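# Hold headset by headband with right arm, cable in left

## Task

Lift the headset by its headband using the right arm and keep it motionless, its lowest point at least about a hand's length above the tabletop and no part of it extending beyond the table edge. The right gripper must be commanded fully closed, with its fingers pinching the headband and touching nothing except the headband. Nothing but the cable (and, optionally, the left arm) may contact the headset. The left gripper must hold the cable firmly, well inside its fingers rather than at the tips or edges, at a point below where the cable exits the ear cup. Along the stretch from the ear cup to that grip, the cable must stay well above the table and contact only itself, the headset and the arms. If the left arm were removed, no part of the headset may drop more than a little. The cable's loose end must not dangle lower than the tabletop; if that end ever goes far below the tabletop or far past the table edge, whether held or not, the task fails. Once all of this holds, declare the task finished. Apart from the required hold, nothing that stays in place only because the robot is holding it counts as done.

## Robot and tools

Robot: two arms, left_arm and right_arm. These are only names; left_arm sits on the +y side. Each arm has six joints, in this order: waist, shoulder, elbow, wrist pitch, wrist yaw, wrist roll. Each arm also has a parallel gripper. The fingers point along the gripper's +z axis and close along its y axis.

Frame: one shared world frame. The origin is on the tabletop midway between the arms, +z is up, and +x points out over the table. Positions are in metres and orientations are quaternions (w,x,y,z).

execute_actions(actions, pictures). actions is a list holding one item, or no items.
- [] sends nothing and just reports the state, with pictures.
- A motion item is {"rows": [...], "steps": n}. It has 1 to 15 rows and n from 3 to 15 (default 15). Each control step lasts 1/30 s and uses one row; if there are fewer rows than steps, the final row repeats.
- A wait item is {"steps": n} with n up to 300 and no rows. It is counted from the previous result, and your reply time uses part of it.
- pictures: true adds camera images to the result.
If a call is refused, nothing is sent to the robot.

Row layout: a single list of 14 numbers covering both arms, each in [-1, 1]. The first 7 belong to left_arm: six joint values, then the gripper opening. The last 7 are the same for right_arm. Every row must hold all 14 numbers, even if only one arm moves.

Joint values are offsets, not poses. They are measured from the joint angles in the most recent result that printed them. Before any such result exists in the scene, or for later calls within one reply, they are measured from where the robot is when the action begins. They are not measured from the previous row. The scale: 1.0 equals 1.202 rad for waist, 1.258 for shoulder, 1.238 for elbow, 2.073 for wrist pitch, and 2.022 for wrist yaw and for wrist roll. Sending all zeros is not a hold: it drives the arm back to the reference angles.

Stated joint ranges (rad), in the same order: waist -2.618..3.054, shoulder 0.000..3.142, elbow 0.000..3.142, wrist pitch -1.571..1.571, wrist yaw -1.571..1.571, wrist roll -2.094..2.094. The true limits may differ from these by up to 0.036 rad either way. A request more than 0.036 rad beyond a stated limit is refused. Requests beyond the true limit are clipped there, and the result may print "joint sent to its limit". That line can describe an earlier action, and its absence does not prove there is room left.

Gripper opening is absolute: +1 is fully open, -1 is fully closed. grip_measured reports the finger opening on that same scale. The Joint positions line gives the gap in metres, 0.094 m when fully open. Readings can be off by up to about 1 mm per gripper. To hold something, command roughly 0.03 below grip_measured for a firm grip, or less for a lighter one. For the headband grip the task asks for -1. Fingers give roughly 50-62 N per pad. Parts thinner than about 2 mm get less force.

Motion limits: per step, each joint target stays within a lead of the measured angle. The leads are 0.202 rad for waist, 0.258 for shoulder, 0.238 for elbow, 0.573 for wrist pitch, and 0.522 for yaw and roll. Targets that would move the gripper more than 70 mm are scaled down. Friction can leave a joint up to about 0.031 rad short of its target, and moves smaller than that may not happen at all. Each result is captured 3 steps before its action ends, and those final steps run while you reply. Between calls the arms keep heading to the last target until they settle or a step is HELD.

Result lines:
- The state line `left_arm: …` | `right_arm: …` gives end_effector_position (the point between the finger pads, about 1 cm behind the tips) and end_effector_quat_wxyz. It is less accurate at long reach.
- Joint positions and Joint velocities give, per arm, six joints (rad, rad/s) and then the finger gap (m, m/s).
- HELD marks steps on which your row was not fully sent.
- "joint command not followed" means the clearance check changed or blocked joint targets; the rest of the row was still carried out.
- MOTOR HOT appears from 75 °C. OVER-TEMPERATURE FAULT means an arm was stopped: at 90 °C for 10 s, and at 100 °C it goes limp and drops its load. Holding a load heats the motors, so avoid long holds under strain.

zoom_image(camera, region): a closer view of the latest image. region is [x0, y0, x1, y1] in pixels, at most 504x504. Cameras: cam_head_left, cam_head_right, cam_high, cam_low (504x504), and cam_left_wrist, cam_right_wrist (616x616 fisheye). Calibration lines give K, distortion and T_world_to_cam, which can be used to project world points into images. The real poses may be off by a few degrees or millimetres.

finished_scene(scene): scene is an integer (1 or 2) naming the current scene. A reply with no tool call ends everything.

Avoid: arms hitting or pressing on each other, knocking or dropping anything off the table, letting the cable end fall below the table or beyond its edge, slamming into things or pushing hard. Brief external tugs on held items can happen, so grip firmly.

Each tool is called after "Request:" as name([rows], argument=value, ...), one row to a line, values as JSON.

## Session

Request:
execute_actions(actions=[])

Scene clock: 0.00 s of 4200.00 s.
left_arm: end_effector_position=(+0.1572, -0.1528, +0.2208) grip_measured=+1.000 end_effector_quat_wxyz=(+0.570, +0.536, +0.573, -0.243) | right_arm: end_effector_position=(+0.3653, -0.5942, +0.1807) grip_measured=+1.000 end_effector_quat_wxyz=(+0.406, -0.213, +0.884, -0.089)
Joint positions: left_arm=[-1.038  1.486  0.845  0.406 -0.08   0.329  0.094] | right_arm=[-0.738  1.665  1.334 -0.62  -0.638 -1.147  0.094]
Joint velocities: left_arm=[-0.002  0.012 -0.032 -0.022 -0.022 -0.022  0.   ] | right_arm=[-0.007  0.037 -0.012  0.007 -0.022  0.022  0.   ]

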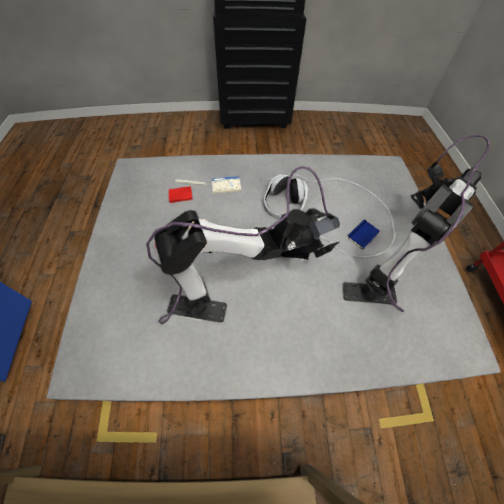

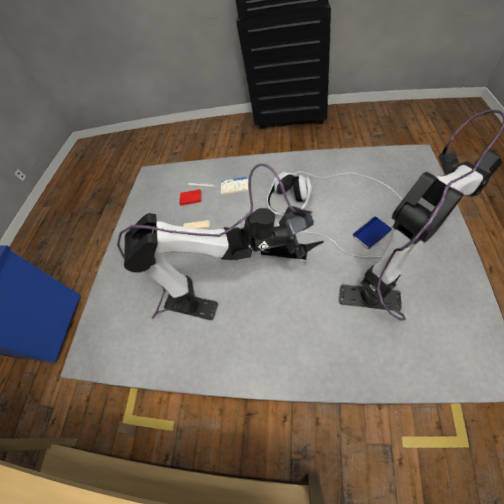

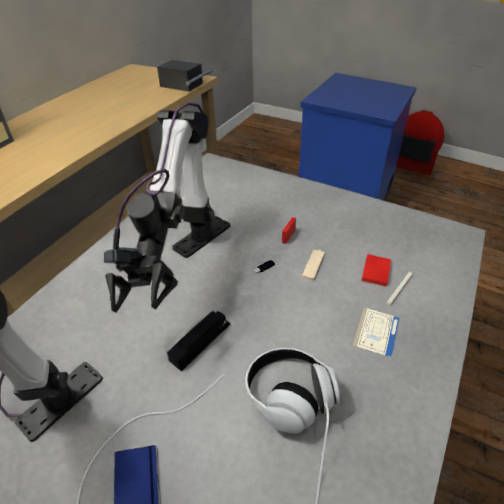

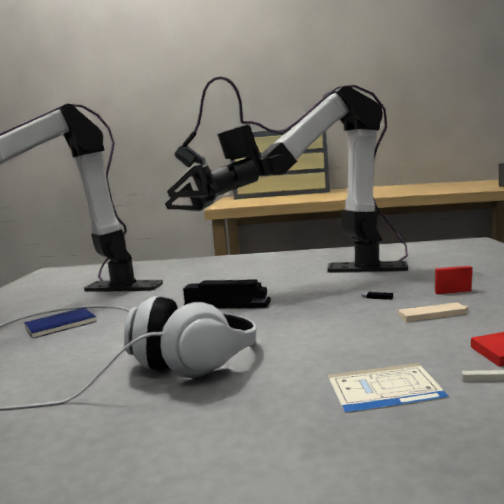

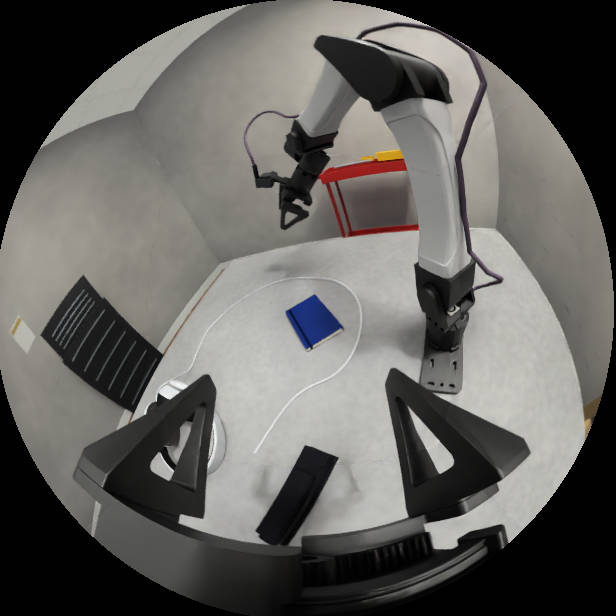

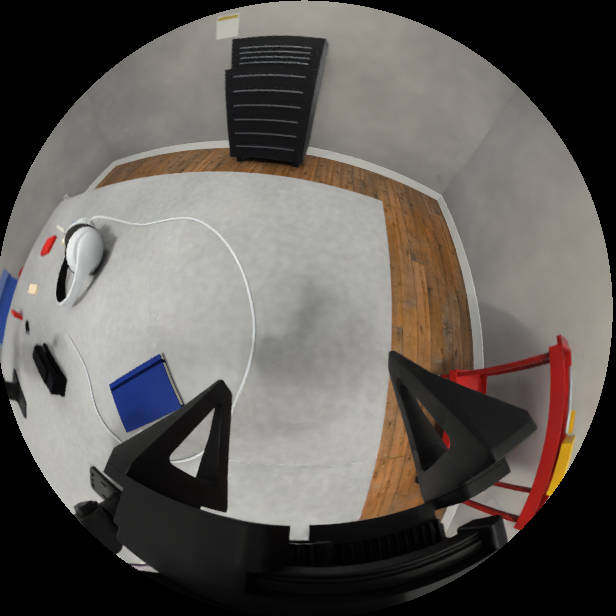

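Request:
zoom_image(camera="cam_high", region=[220, 320, 380, 460])

Request:
zoom_image(camera="cam_head_left", region=[240, 150, 360, 250])

Request:
zoom_image(camera="cam_low", region=[100, 270, 290, 410])

Request:
zoom_image(camera="cam_head_right", region=[240, 150, 360, 250])

Region (220, 320, 380, 460) of cam_high's 504x504 image, scaled by 3.150, with more detail than that image has; it fills the top 441 rows of this view, and the rest is white.

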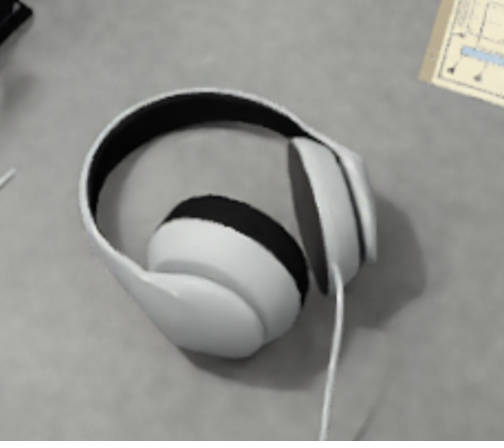

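Region (240, 150, 360, 250) of cam_head_left's 504x504 image, scaled by 4.200, with more detail than that image has.

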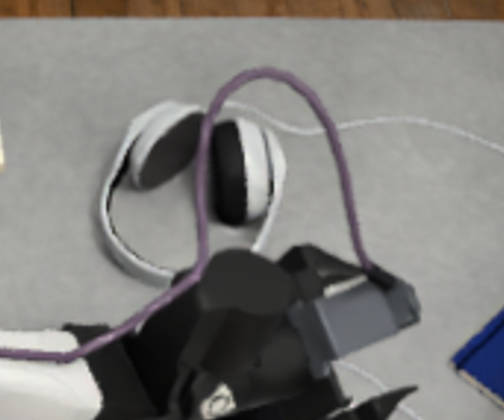

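Region (100, 270, 290, 410) of cam_low's 504x504 image, scaled by 2.653, with more detail than that image has; it fills the top 371 rows of this view, and the rest is white.

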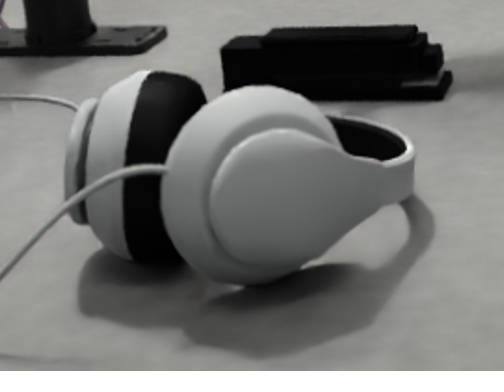

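Region (240, 150, 360, 250) of cam_head_right's 504x504 image, scaled by 4.200, with more detail than that image has.

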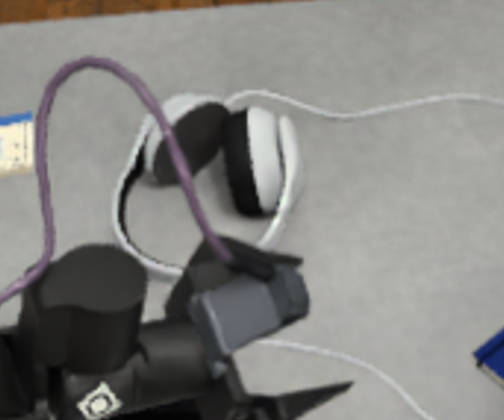

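Request:
execute_actions([
  {"rows": [[1.0,0,0,0,0,0,1, 0.99,0.03,0.134,-0.28,0.3155,0.335,1]], "steps": 15},
])

Request:
execute_actions([
  {"steps": 45},
], pictures=true)

Scene clock: 6.00 s of 4200.00 s.
left_arm: end_effector_position=(+0.4013, +0.0585, +0.2208) grip_measured=+1.000 end_effector_quat_wxyz=(+0.619, +0.307, +0.722, -0.034) | right_arm: end_effector_position=(+0.3832, -0.3645, +0.1467) grip_measured=+1.000 end_effector_quat_wxyz=(+0.126, -0.210, +0.969, -0.014)
Joint positions: left_arm=[-0.333  1.486  0.845  0.406 -0.074  0.33   0.094] | right_arm=[ 0.041  1.69   1.486 -1.119 -0.052 -0.527  0.094]
Joint velocities: left_arm=[ 1.849 -0.002 -0.012  0.007 -0.037 -0.066  0.   ] | right_arm=[ 2.073  0.002 -0.017 -0.3    0.344  0.33   0.   ]
Steps of this call (steps 1 to 90: nothing new was sent; then 2.60 s passed at rest; steps 91 to 102: the first 12 steps of this action). Readings (joint positions):
91: left_arm=[-1.019 1.486 0.845 0.406 -0.069 0.330] | right_arm=[-0.715 1.672 1.368 -0.702 -0.553 -1.067]
92: left_arm=[-0.978 1.486 0.845 0.406 -0.063 0.330] | right_arm=[-0.671 1.683 1.415 -0.800 -0.444 -0.964]
94: left_arm=[-0.857 1.486 0.845 0.406 -0.063 0.330] | right_arm=[-0.544 1.690 1.468 -0.922 -0.280 -0.788]
98: left_arm=[-0.596 1.486 0.845 0.406 -0.070 0.330] | right_arm=[-0.255 1.690 1.486 -1.058 -0.117 -0.602]
102: the state above

Scene clock: 7.50 s of 4200.00 s.
left_arm: end_effector_position=(+0.4599, +0.2868, +0.2208) grip_measured=+1.000 end_effector_quat_wxyz=(+0.606, +0.113, +0.777, +0.127) | right_arm: end_effector_position=(+0.3521, -0.2255, +0.1432) grip_measured=+1.000 end_effector_quat_wxyz=(+0.093, -0.384, +0.919, -0.003)
Joint positions: left_arm=[ 0.171  1.486  0.845  0.406 -0.088  0.33   0.094] | right_arm=[ 0.461  1.69   1.486 -1.18  -0.008 -0.476  0.094]
Joint velocities: left_arm=[-0.007  0.002 -0.002  0.007  0.007  0.022  0.   ] | right_arm=[-0.007  0.012  0.022  0.022  0.007 -0.022  0.   ]
Kept back: nothing.
Steps of this call (steps 1 to 3: the last 3 steps of your previous action; steps 4 to 30: the robot went on to your last target; steps 31 to 45: nothing new was sent). Readings (joint positions):
1: left_arm=[-0.267 1.486 0.845 0.406 -0.074 0.330] | right_arm=[0.115 1.690 1.486 -1.126 -0.043 -0.516]
2: left_arm=[-0.200 1.486 0.845 0.406 -0.075 0.330] | right_arm=[0.189 1.690 1.486 -1.132 -0.036 -0.508]
4: left_arm=[-0.067 1.486 0.845 0.406 -0.076 0.330] | right_arm=[0.335 1.690 1.486 -1.139 -0.026 -0.496]
8: left_arm=[0.159 1.486 0.845 0.406 -0.088 0.330] | right_arm=[0.482 1.690 1.486 -1.158 -0.030 -0.488]
45: the state above
All arms were judged still, so your last target was given up. Only a new action makes them travel on or press farther. Fingers that are still opening or closing keep moving.
camera_calibration (this result's frames):
cam_left_wrist: T_world_to_cam=[[-0.0624323, -0.928765, -0.365374, 0.370901], [-0.678871, 0.307871, -0.666595, 0.414122], [0.731598, 0.206425, -0.649733, -0.163756], [0, 0, 0, 1]] pos_world=[0.424095, 0.250787, 0.305171]
cam_right_wrist: T_world_to_cam=[[0.523674, -0.851304, 0.0323531, -0.379363], [-0.815971, -0.490299, 0.306264, 0.171016], [-0.244862, -0.186782, -0.951397, 0.27205], [0, 0, 0, 1]] pos_world=[0.404821, -0.188291, 0.218725]

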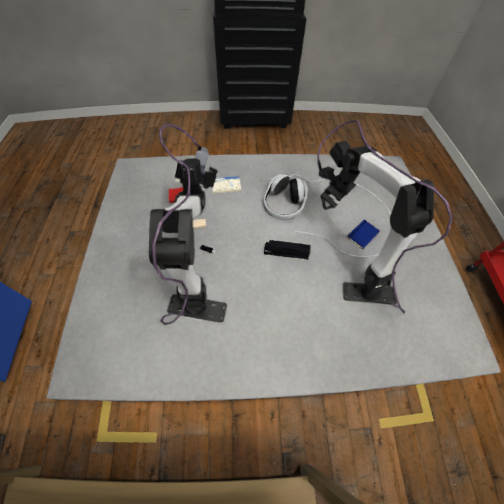

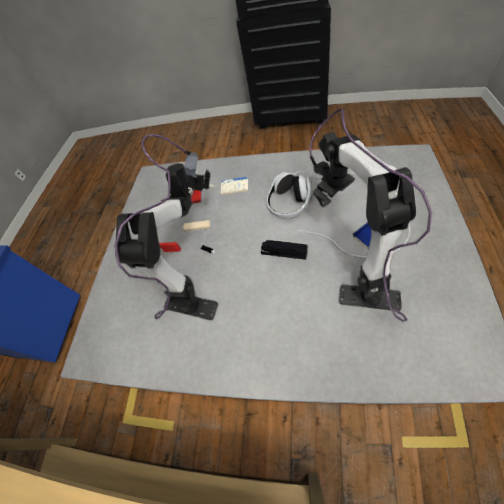

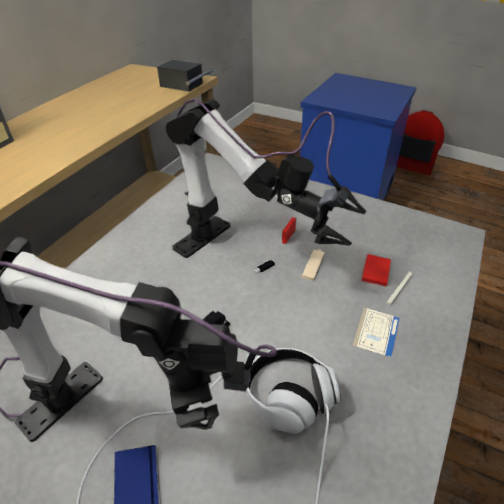

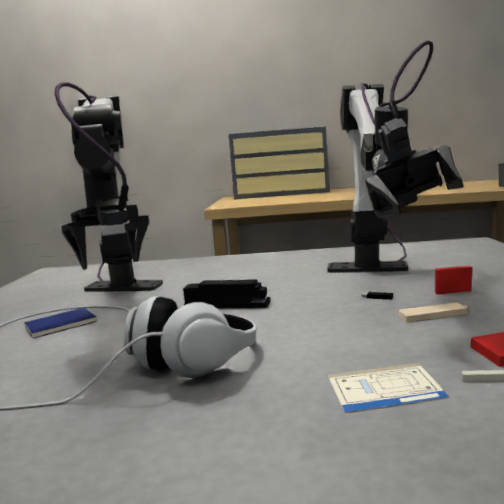

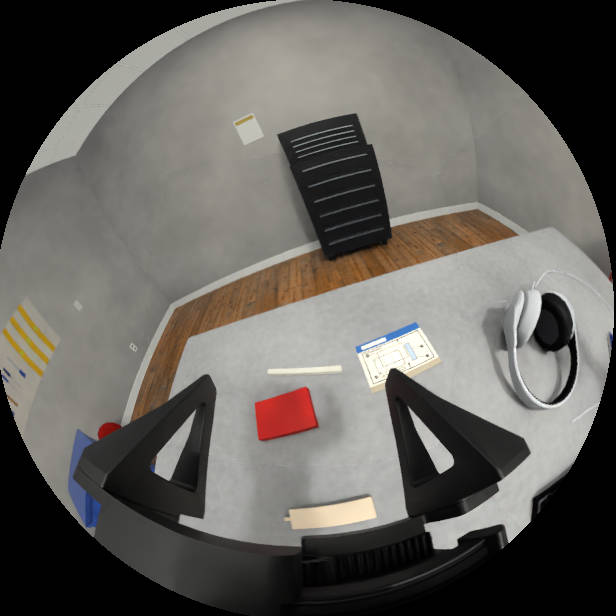

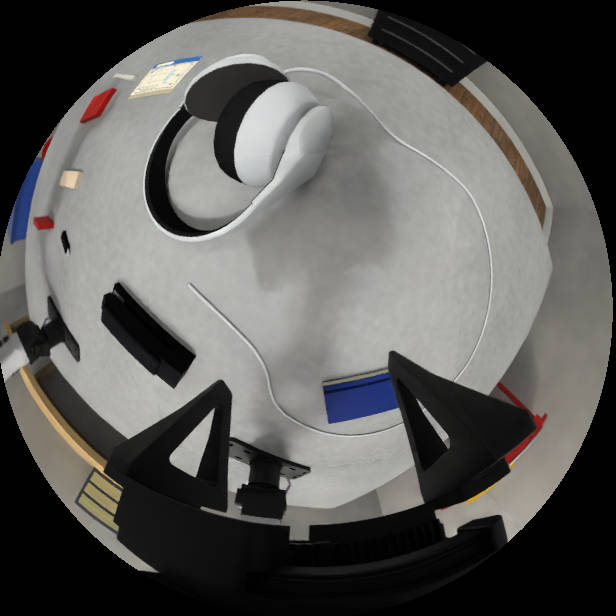

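Request:
zoom_image(camera="cam_head_left", region=[240, 150, 360, 250])

Request:
zoom_image(camera="cam_right_wrist", region=[120, 40, 360, 260])

Region (240, 150, 360, 250) of cam_head_left's 504x504 image, scaled by 4.200, with more detail than that image has.

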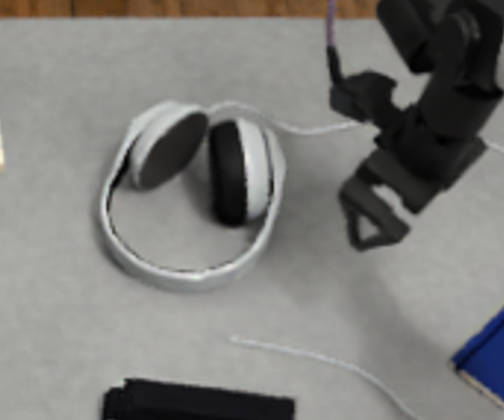

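Region (120, 40, 360, 260) of cam_right_wrist's 616x616 image, scaled by 2.100, with more detail than that image has; it fills the top 462 rows of this view, and the rest is white.

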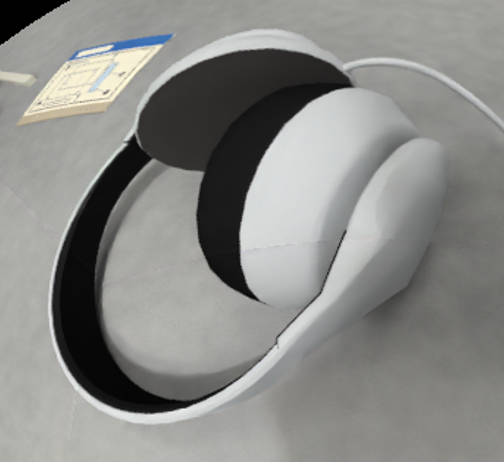

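Request:
execute_actions([
  {"rows": [[0,0,0,0,0,0,1, 0.035,0.051,0.063,-0.016,0,-0.004,1],[0,0,0,0,0,0,1, 0.07,0.102,0.126,-0.031,0,-0.008,1],[0,0,0,0,0,0,1, 0.105,0.153,0.19,-0.047,0,-0.013,1],[0,0,0,0,0,0,1, 0.14,0.204,0.253,-0.063,0,-0.017,1],[0,0,0,0,0,0,1, 0.175,0.255,0.316,-0.078,0,-0.021,1],[0,0,0,0,0,0,1, 0.21,0.307,0.379,-0.094,0,-0.025,1],[0,0,0,0,0,0,1, 0.244,0.358,0.442,-0.11,0,-0.029,1],[0,0,0,0,0,0,1, 0.279,0.409,0.506,-0.126,0,-0.034,1],[0,0,0,0,0,0,1, 0.314,0.46,0.569,-0.141,0,-0.038,1],[0,0,0,0,0,0,1, 0.349,0.511,0.632,-0.157,0,-0.042,1]], "steps": 15},
])

Request:
execute_actions([
  {"steps": 20},
], pictures=true)

Scene clock: 10.67 s of 4200.00 s.
left_arm: end_effector_position=(+0.4599, +0.2868, +0.2208) grip_measured=+1.000 end_effector_quat_wxyz=(+0.606, +0.113, +0.777, +0.127) | right_arm: end_effector_position=(+0.3818, -0.0256, +0.1114) grip_measured=+1.000 end_effector_quat_wxyz=(+0.068, -0.580, +0.812, +0.007)
Joint positions: left_arm=[ 0.171  1.486  0.845  0.406 -0.088  0.33   0.094] | right_arm=[ 0.854  2.288  2.217 -1.364 -0.003 -0.533  0.094]
Joint velocities: left_arm=[ 0.012 -0.017  0.002  0.066  0.037 -0.051  0.   ] | right_arm=[ 0.965  0.999  0.632 -0.286 -0.139 -0.139  0.   ]
Steps of this call (steps 1 to 83: nothing new was sent; steps 84 to 95: the first 12 steps of this action). Readings (joint positions):
84: left_arm=[0.171 1.486 0.845 0.406 -0.088 0.330] | right_arm=[0.465 1.696 1.498 -1.191 -0.007 -0.476]
85: left_arm=[0.171 1.486 0.845 0.406 -0.088 0.330] | right_arm=[0.475 1.719 1.534 -1.215 -0.005 -0.477]
87: left_arm=[0.171 1.486 0.845 0.406 -0.088 0.330] | right_arm=[0.526 1.810 1.665 -1.256 0.000 -0.483]
91: left_arm=[0.171 1.486 0.845 0.406 -0.088 0.330] | right_arm=[0.691 2.059 1.976 -1.304 0.001 -0.506]
95: the state above

Scene clock: 11.33 s of 4200.00 s.
left_arm: end_effector_position=(+0.4599, +0.2868, +0.2208) grip_measured=+1.000 end_effector_quat_wxyz=(+0.606, +0.113, +0.777, +0.127) | right_arm: end_effector_position=(+0.3529, -0.0291, +0.0929) grip_measured=+1.000 end_effector_quat_wxyz=(-0.006, -0.602, +0.798, +0.006)
Joint positions: left_arm=[ 0.171  1.486  0.845  0.406 -0.088  0.33   0.094] | right_arm=[ 0.886  2.344  2.249 -1.486 -0.013 -0.554  0.094]
Joint velocities: left_arm=[ 0.022 -0.007 -0.002  0.022 -0.066  0.022  0.   ] | right_arm=[-0.002 -0.012 -0.017 -0.022 -0.051 -0.051  0.   ]
Kept back: nothing.
Steps of this call (steps 1 to 3: the last 3 steps of your previous action; steps 4 to 20: the robot went on to your last target). Readings (joint positions):
1: left_arm=[0.171 1.486 0.845 0.406 -0.088 0.330] | right_arm=[0.882 2.315 2.229 -1.375 -0.007 -0.538]
2: left_arm=[0.171 1.486 0.845 0.406 -0.088 0.330] | right_arm=[0.902 2.332 2.232 -1.392 -0.010 -0.542]
4: left_arm=[0.171 1.486 0.845 0.406 -0.088 0.330] | right_arm=[0.917 2.344 2.232 -1.429 -0.015 -0.548]
8: left_arm=[0.171 1.486 0.845 0.406 -0.088 0.330] | right_arm=[0.898 2.344 2.246 -1.468 -0.015 -0.552]
20: the state above
camera_calibration (this result's frames):
cam_left_wrist: T_world_to_cam=[[-0.0624323, -0.928765, -0.365374, 0.370901], [-0.678871, 0.307871, -0.666595, 0.414122], [0.731598, 0.206425, -0.649733, -0.163756], [0, 0, 0, 1]] pos_world=[0.424095, 0.250787, 0.305171]
cam_right_wrist: T_world_to_cam=[[0.869843, -0.49294, -0.0195707, -0.317887], [-0.424338, -0.767842, 0.479954, 0.120921], [-0.251616, -0.40918, -0.877075, 0.250064], [0, 0, 0, 1]] pos_world=[0.390744, 0.0384706, 0.155067]

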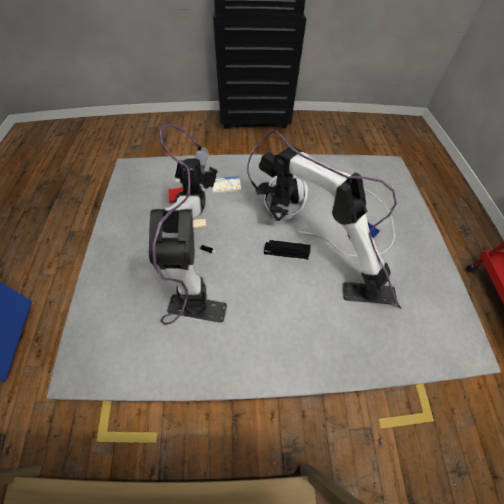

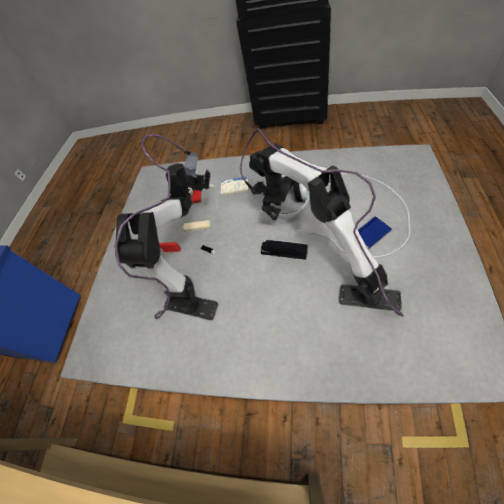

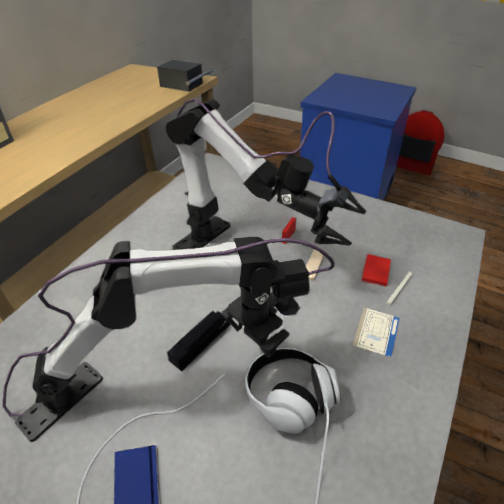

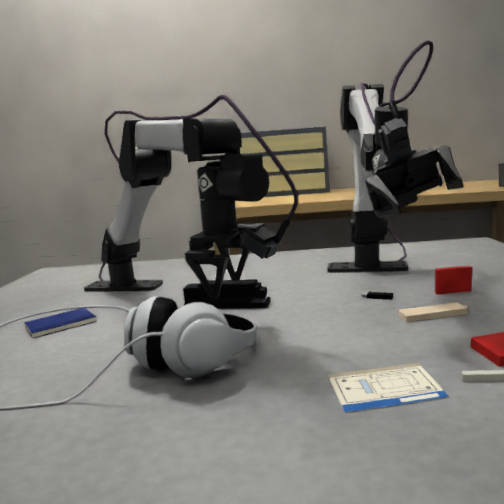

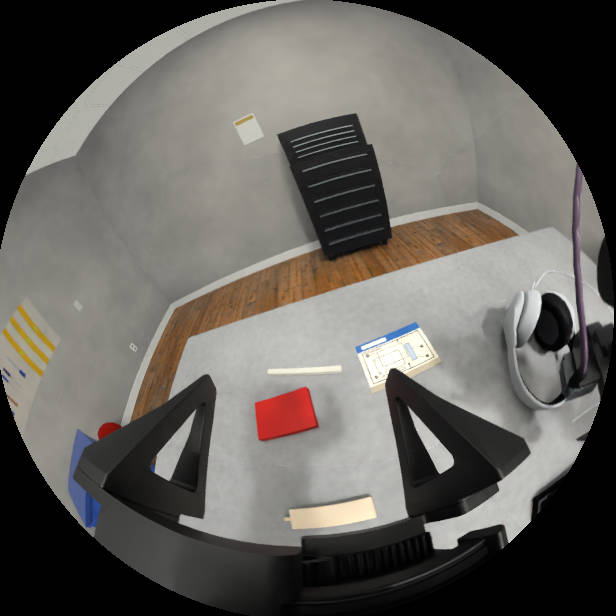

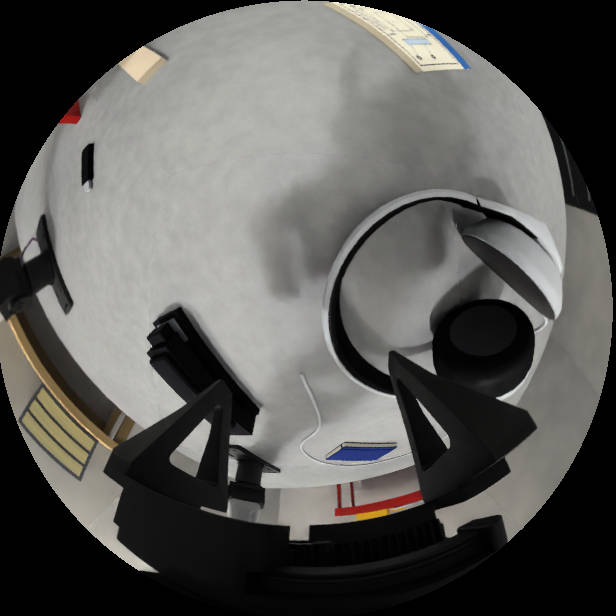

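Request:
zoom_image(camera="cam_right_wrist", region=[200, 180, 460, 420])

Region (200, 180, 460, 420) of cam_right_wrist's 616x616 image, scaled by 1.938, with more detail than that image has; it fills the top 465 rows of this view, and the rest is white.

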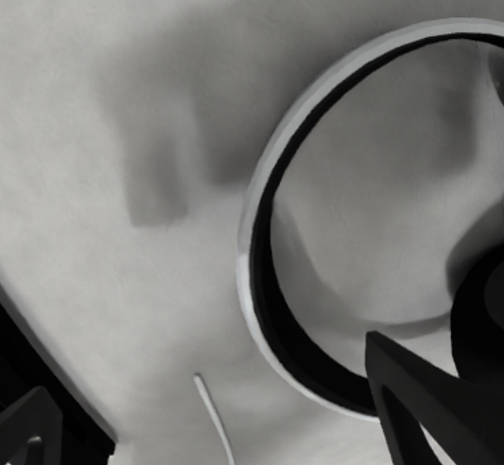

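Request:
execute_actions([
  {"rows": [[0,0,0,0,0,0,1, -0.011,0,-0.03,0.018,0,0,0.7],[0,0,0,0,0,0,1, -0.022,0,-0.06,0.037,0,0,0.4],[0,0,0,0,0,0,1, -0.035,0,-0.09,0.055,0,0,0.1]], "steps": 15},
], pictures=true)

Scene clock: 13.97 s of 4200.00 s.
left_arm: end_effector_position=(+0.4599, +0.2868, +0.2208) grip_measured=+1.000 end_effector_quat_wxyz=(+0.606, +0.113, +0.777, +0.127) | right_arm: end_effector_position=(+0.3653, -0.0411, +0.0724) grip_measured=+0.102 end_effector_quat_wxyz=(-0.005, -0.587, +0.810, +0.006)
Joint positions: left_arm=[ 0.171  1.486  0.845  0.406 -0.088  0.33   0.094] | right_arm=[ 0.848  2.339  2.158 -1.399 -0.014 -0.554  0.052]
Joint velocities: left_arm=[-0.007 -0.007 -0.002  0.022 -0.007 -0.007  0.   ] | right_arm=[-0.002  0.002 -0.007  0.037 -0.022 -0.037 -0.   ]
Steps of this call (steps 1 to 15: the robot went on to your last target; steps 16 to 67: nothing new was sent; steps 68 to 79: the first 12 steps of this action). Readings (joint positions):
68: left_arm=[0.171 1.486 0.845 0.406 -0.088 0.330] | right_arm=[0.886 2.344 2.247 -1.484 -0.013 -0.554]
69: left_arm=[0.171 1.486 0.845 0.406 -0.088 0.330] | right_arm=[0.885 2.343 2.237 -1.473 -0.013 -0.554]
71: left_arm=[0.171 1.486 0.845 0.406 -0.088 0.330] | right_arm=[0.877 2.338 2.196 -1.440 -0.014 -0.554]
75: left_arm=[0.171 1.486 0.845 0.406 -0.088 0.330] | right_arm=[0.853 2.339 2.158 -1.415 -0.014 -0.554]
79: the state above
camera_calibration (this result's frames):
cam_left_wrist: T_world_to_cam=[[-0.0624323, -0.928765, -0.365374, 0.370901], [-0.678871, 0.307871, -0.666595, 0.414122], [0.731598, 0.206425, -0.649733, -0.163756], [0, 0, 0, 1]] pos_world=[0.424095, 0.250787, 0.305171]
cam_right_wrist: T_world_to_cam=[[0.850616, -0.525419, -0.0196975, -0.329294], [-0.453192, -0.75165, 0.479208, 0.138135], [-0.26659, -0.398695, -0.877481, 0.236204], [0, 0, 0, 1]] pos_world=[0.405674, 0.0249851, 0.134583]

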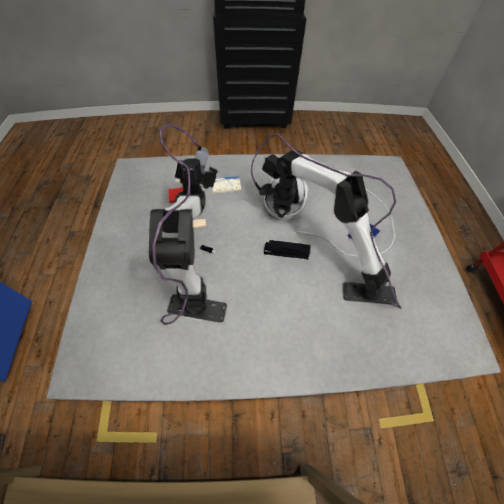

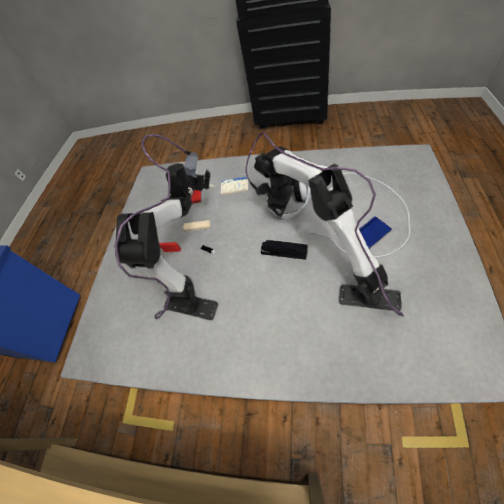

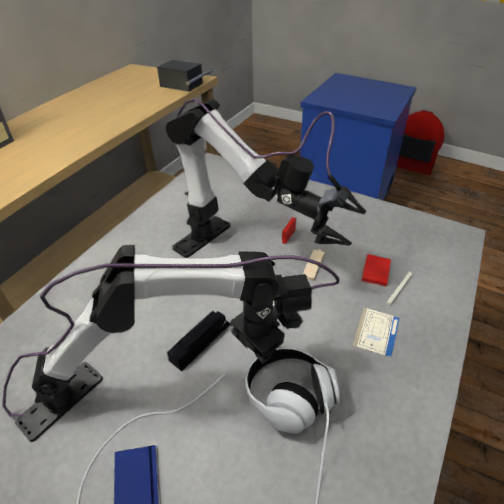

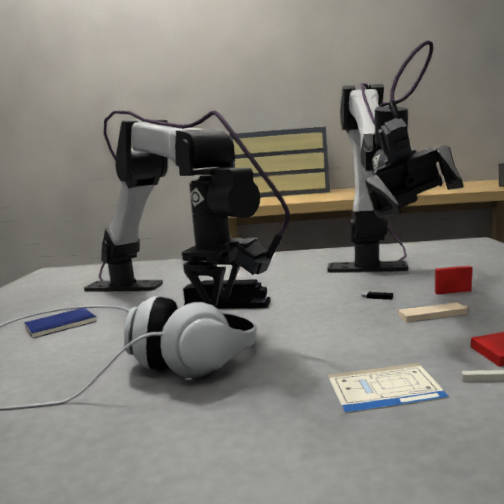

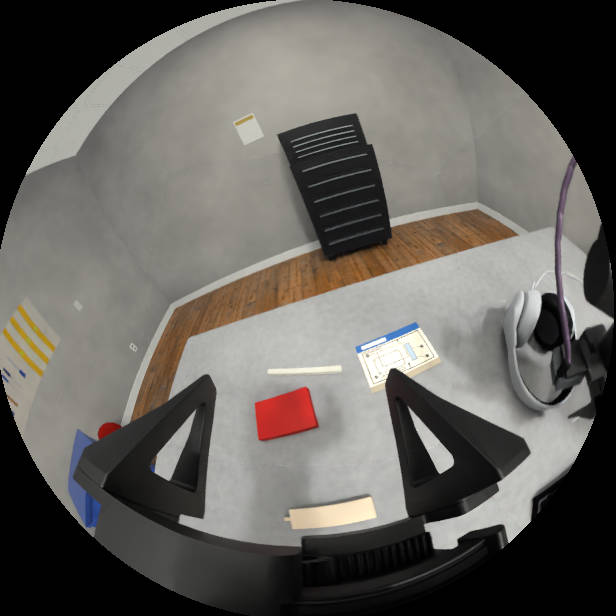

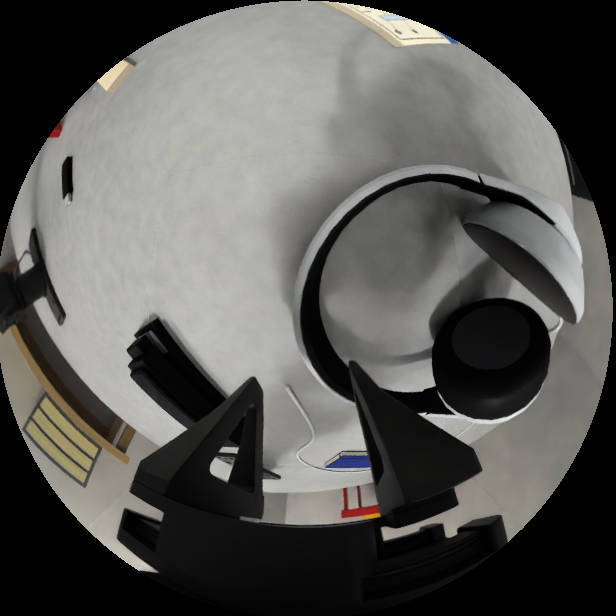

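Request:
zoom_image(camera="cam_right_wrist", region=[220, 260, 420, 440])

Region (220, 260, 420, 440) of cam_right_wrist's 616x616 image, scaled by 2.520, with more detail than that image has; it fills the top 454 rows of this view, and the rest is white.

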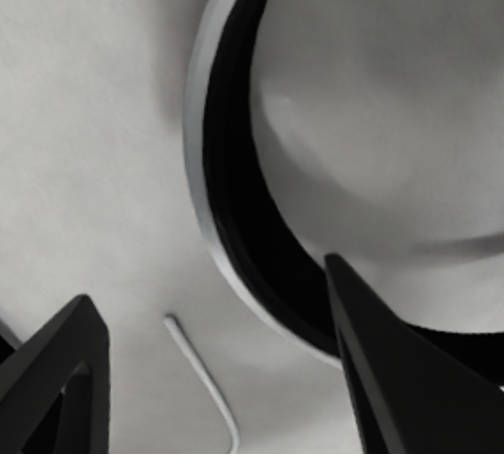

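Request:
execute_actions([
  {"rows": [[0,0,0,0,0,0,1, 0,0,-0.03,0.018,0,0,0.1],[0,0,0,0,0,0,1, 0,0,-0.06,0.037,0,0,0.1],[0,0,0,0,0,0,1, 0,0,-0.09,0.055,0,0,0.1],[0,0,0,0,0,0,1, 0,0,-0.12,0.075,0,0,0.1],[0,0,0,0,0,0,1, 0,0,-0.145,0.092,0,0,0.1]], "steps": 15},
], pictures=true)

Scene clock: 14.93 s of 4200.00 s.
left_arm: end_effector_position=(+0.4599, +0.2868, +0.2208) grip_measured=+1.000 end_effector_quat_wxyz=(+0.606, +0.113, +0.777, +0.127) | right_arm: end_effector_position=(+0.3617, -0.0441, +0.0320) grip_measured=+0.102 end_effector_quat_wxyz=(-0.012, -0.587, +0.809, +0.006)
Joint positions: left_arm=[ 0.171  1.486  0.845  0.406 -0.088  0.33   0.094] | right_arm=[ 0.848  2.337  1.994 -1.251 -0.014 -0.554  0.052]
Joint velocities: left_arm=[-0.007  0.002  0.017  0.007 -0.081  0.007  0.   ] | right_arm=[-0.002  0.002  0.017  0.286 -0.037  0.051  0.001]
Steps of this call (steps 1 to 3: the last 3 steps of your previous action; steps 4 to 15: the robot went on to your last target; steps 16 to 17: nothing new was sent; steps 18 to 29: the first 12 steps of this action). Readings (joint positions):
18: left_arm=[0.171 1.486 0.845 0.406 -0.088 0.330] | right_arm=[0.848 2.339 2.156 -1.387 -0.014 -0.554]
19: left_arm=[0.171 1.486 0.845 0.406 -0.088 0.330] | right_arm=[0.848 2.337 2.146 -1.378 -0.014 -0.554]
21: left_arm=[0.171 1.486 0.845 0.406 -0.088 0.330] | right_arm=[0.848 2.330 2.097 -1.339 -0.014 -0.554]
25: left_arm=[0.171 1.486 0.845 0.406 -0.088 0.330] | right_arm=[0.848 2.335 2.004 -1.278 -0.014 -0.554]
29: the state above
camera_calibration (this result's frames):
cam_left_wrist: T_world_to_cam=[[-0.0624323, -0.928765, -0.365374, 0.370901], [-0.678871, 0.307871, -0.666595, 0.414122], [0.731598, 0.206425, -0.649733, -0.163756], [0, 0, 0, 1]] pos_world=[0.424095, 0.250787, 0.305171]
cam_right_wrist: T_world_to_cam=[[0.850379, -0.525618, -0.0240939, -0.328422], [-0.447958, -0.747237, 0.490888, 0.151558], [-0.276024, -0.406648, -0.870889, 0.201454], [0, 0, 0, 1]] pos_world=[0.402781, 0.022546, 0.0931329]

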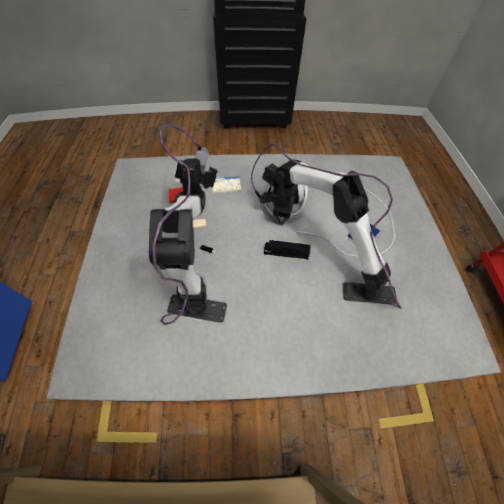

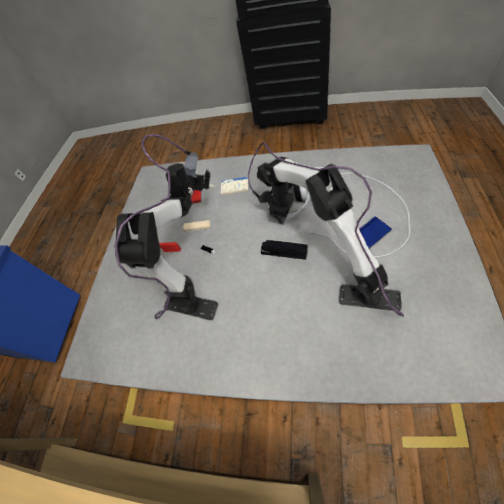

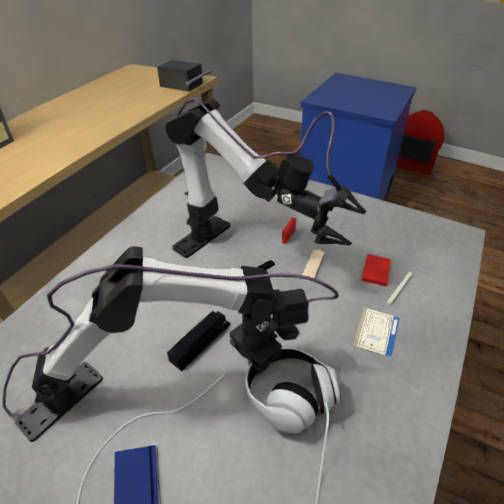

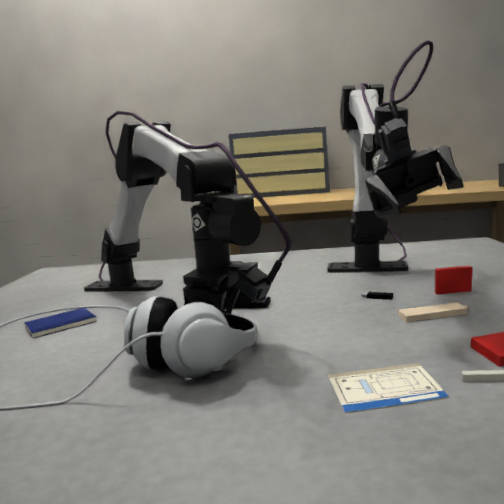

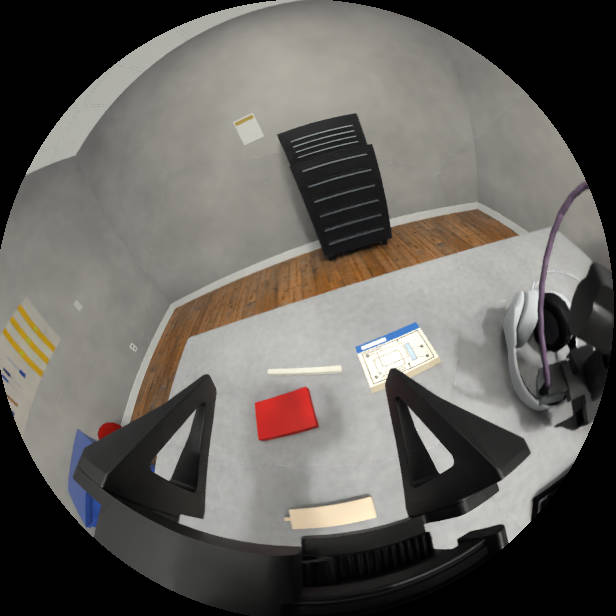

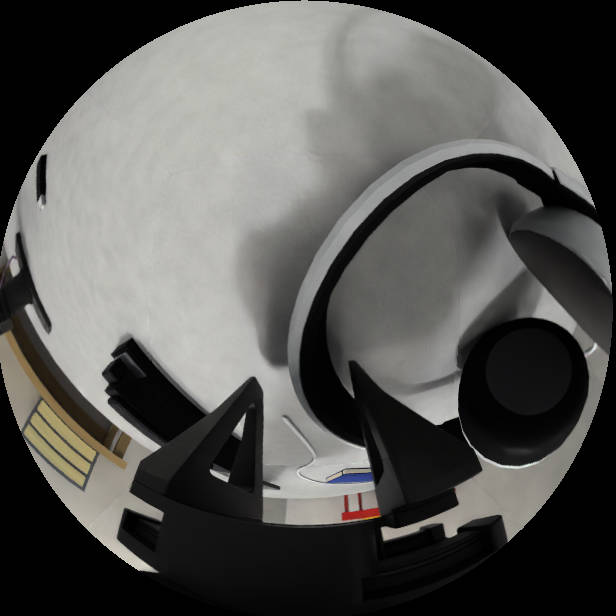

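Request:
execute_actions(actions=[])

Request:
zoom_image(camera="cam_right_wrist", region=[220, 300, 420, 480])

Request:
zoom_image(camera="cam_high", region=[200, 290, 360, 440])

Scene clock: 15.07 s of 4200.00 s.
left_arm: end_effector_position=(+0.4599, +0.2868, +0.2208) grip_measured=+1.000 end_effector_quat_wxyz=(+0.606, +0.113, +0.777, +0.127) | right_arm: end_effector_position=(+0.3648, -0.0415, +0.0319) grip_measured=+0.102 end_effector_quat_wxyz=(-0.004, -0.587, +0.810, +0.007)
Joint positions: left_arm=[ 0.171  1.486  0.845  0.406 -0.088  0.33   0.094] | right_arm=[ 0.848  2.337  1.994 -1.235 -0.014 -0.554  0.052]
Joint velocities: left_arm=[-0.007 -0.002 -0.002 -0.081 -0.066  0.022  0.   ] | right_arm=[-0.002  0.017  0.002  0.022  0.051 -0.037  0.001]
Kept back: nothing.
Steps of this call (steps 1 to 3: the last 3 steps of your previous action; step 4: the robot went on to your last target). Readings (joint positions):
1: left_arm=[0.171 1.486 0.845 0.406 -0.088 0.330] | right_arm=[0.848 2.337 1.994 -1.245 -0.014 -0.554]
2: left_arm=[0.171 1.486 0.845 0.406 -0.088 0.330] | right_arm=[0.848 2.337 1.994 -1.241 -0.014 -0.554]
4: the state above
camera_calibration (this result's frames):
cam_left_wrist: T_world_to_cam=[[-0.0624323, -0.928765, -0.365374, 0.370901], [-0.678871, 0.307871, -0.666595, 0.414122], [0.731598, 0.206425, -0.649733, -0.163756], [0, 0, 0, 1]] pos_world=[0.424095, 0.250787, 0.305171]
cam_right_wrist: T_world_to_cam=[[0.850649, -0.525391, -0.0189842, -0.329931], [-0.454029, -0.752355, 0.477304, 0.157348], [-0.265054, -0.397399, -0.878533, 0.199933], [0, 0, 0, 1]] pos_world=[0.405089, 0.0244922, 0.0942813]

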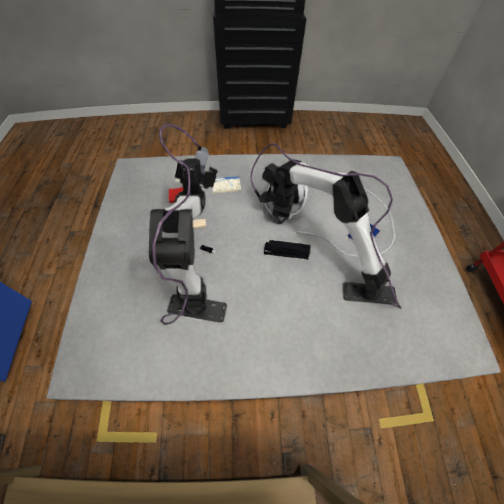

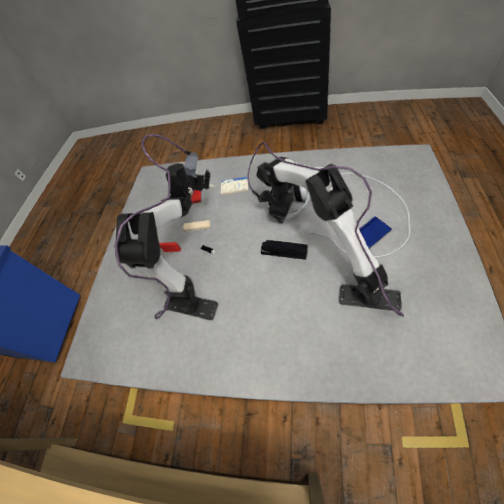

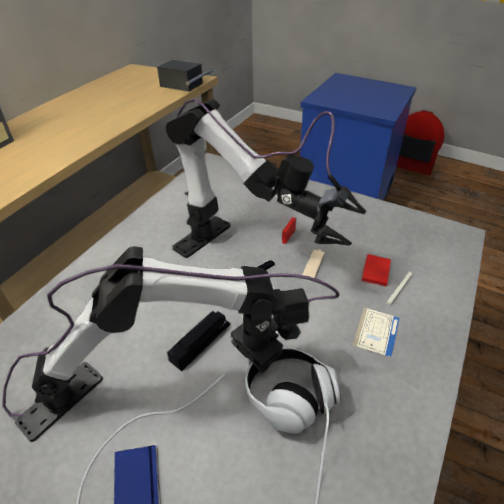

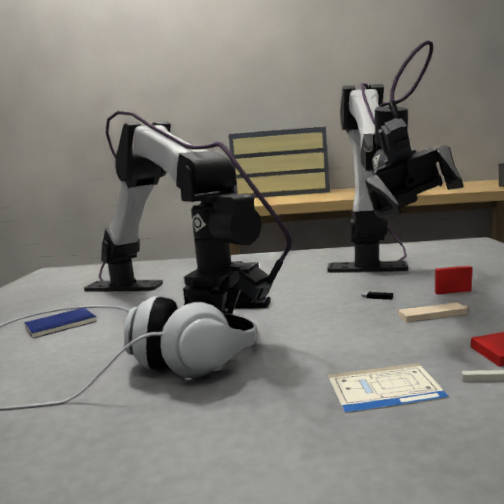

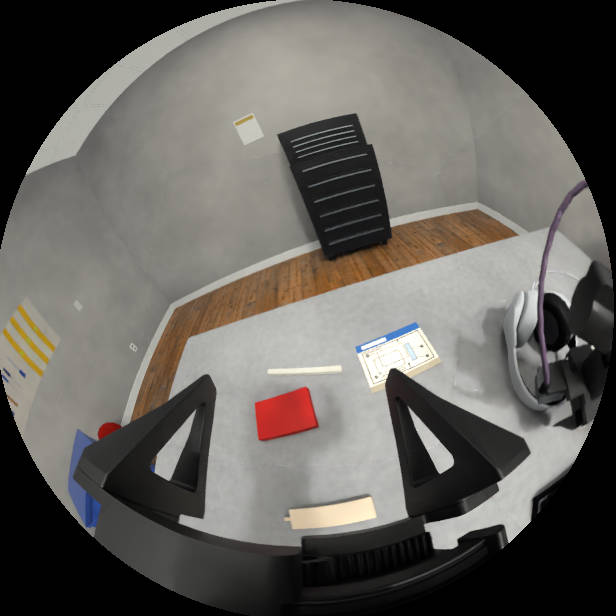

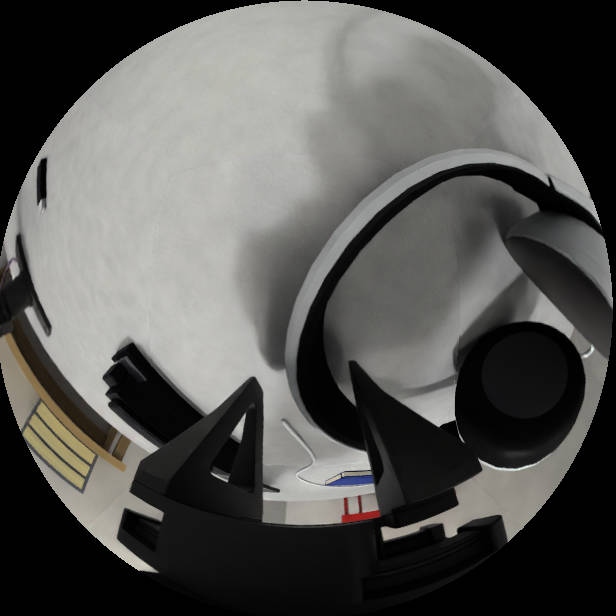

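Region (220, 300, 420, 480) of cam_right_wrist's 616x616 image, scaled by 2.520, with more detail than that image has; it fills the top 454 rows of this view, and the rest is white.

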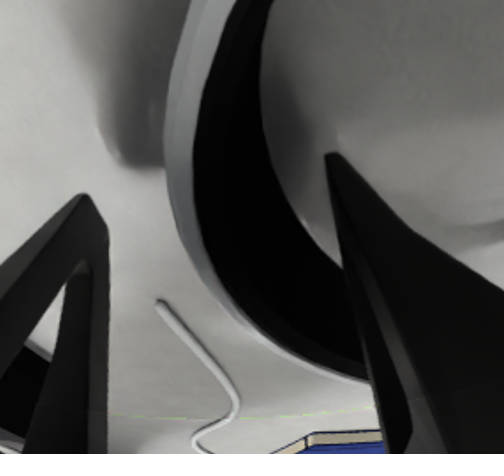

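Region (200, 290, 360, 440) of cam_high's 504x504 image, scaled by 3.150, with more detail than that image has; it fills the top 472 rows of this view, and the rest is white.

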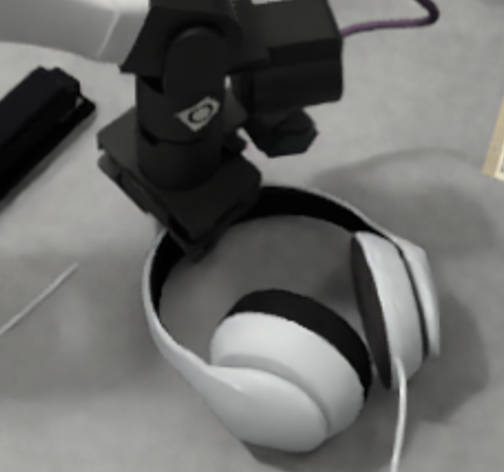

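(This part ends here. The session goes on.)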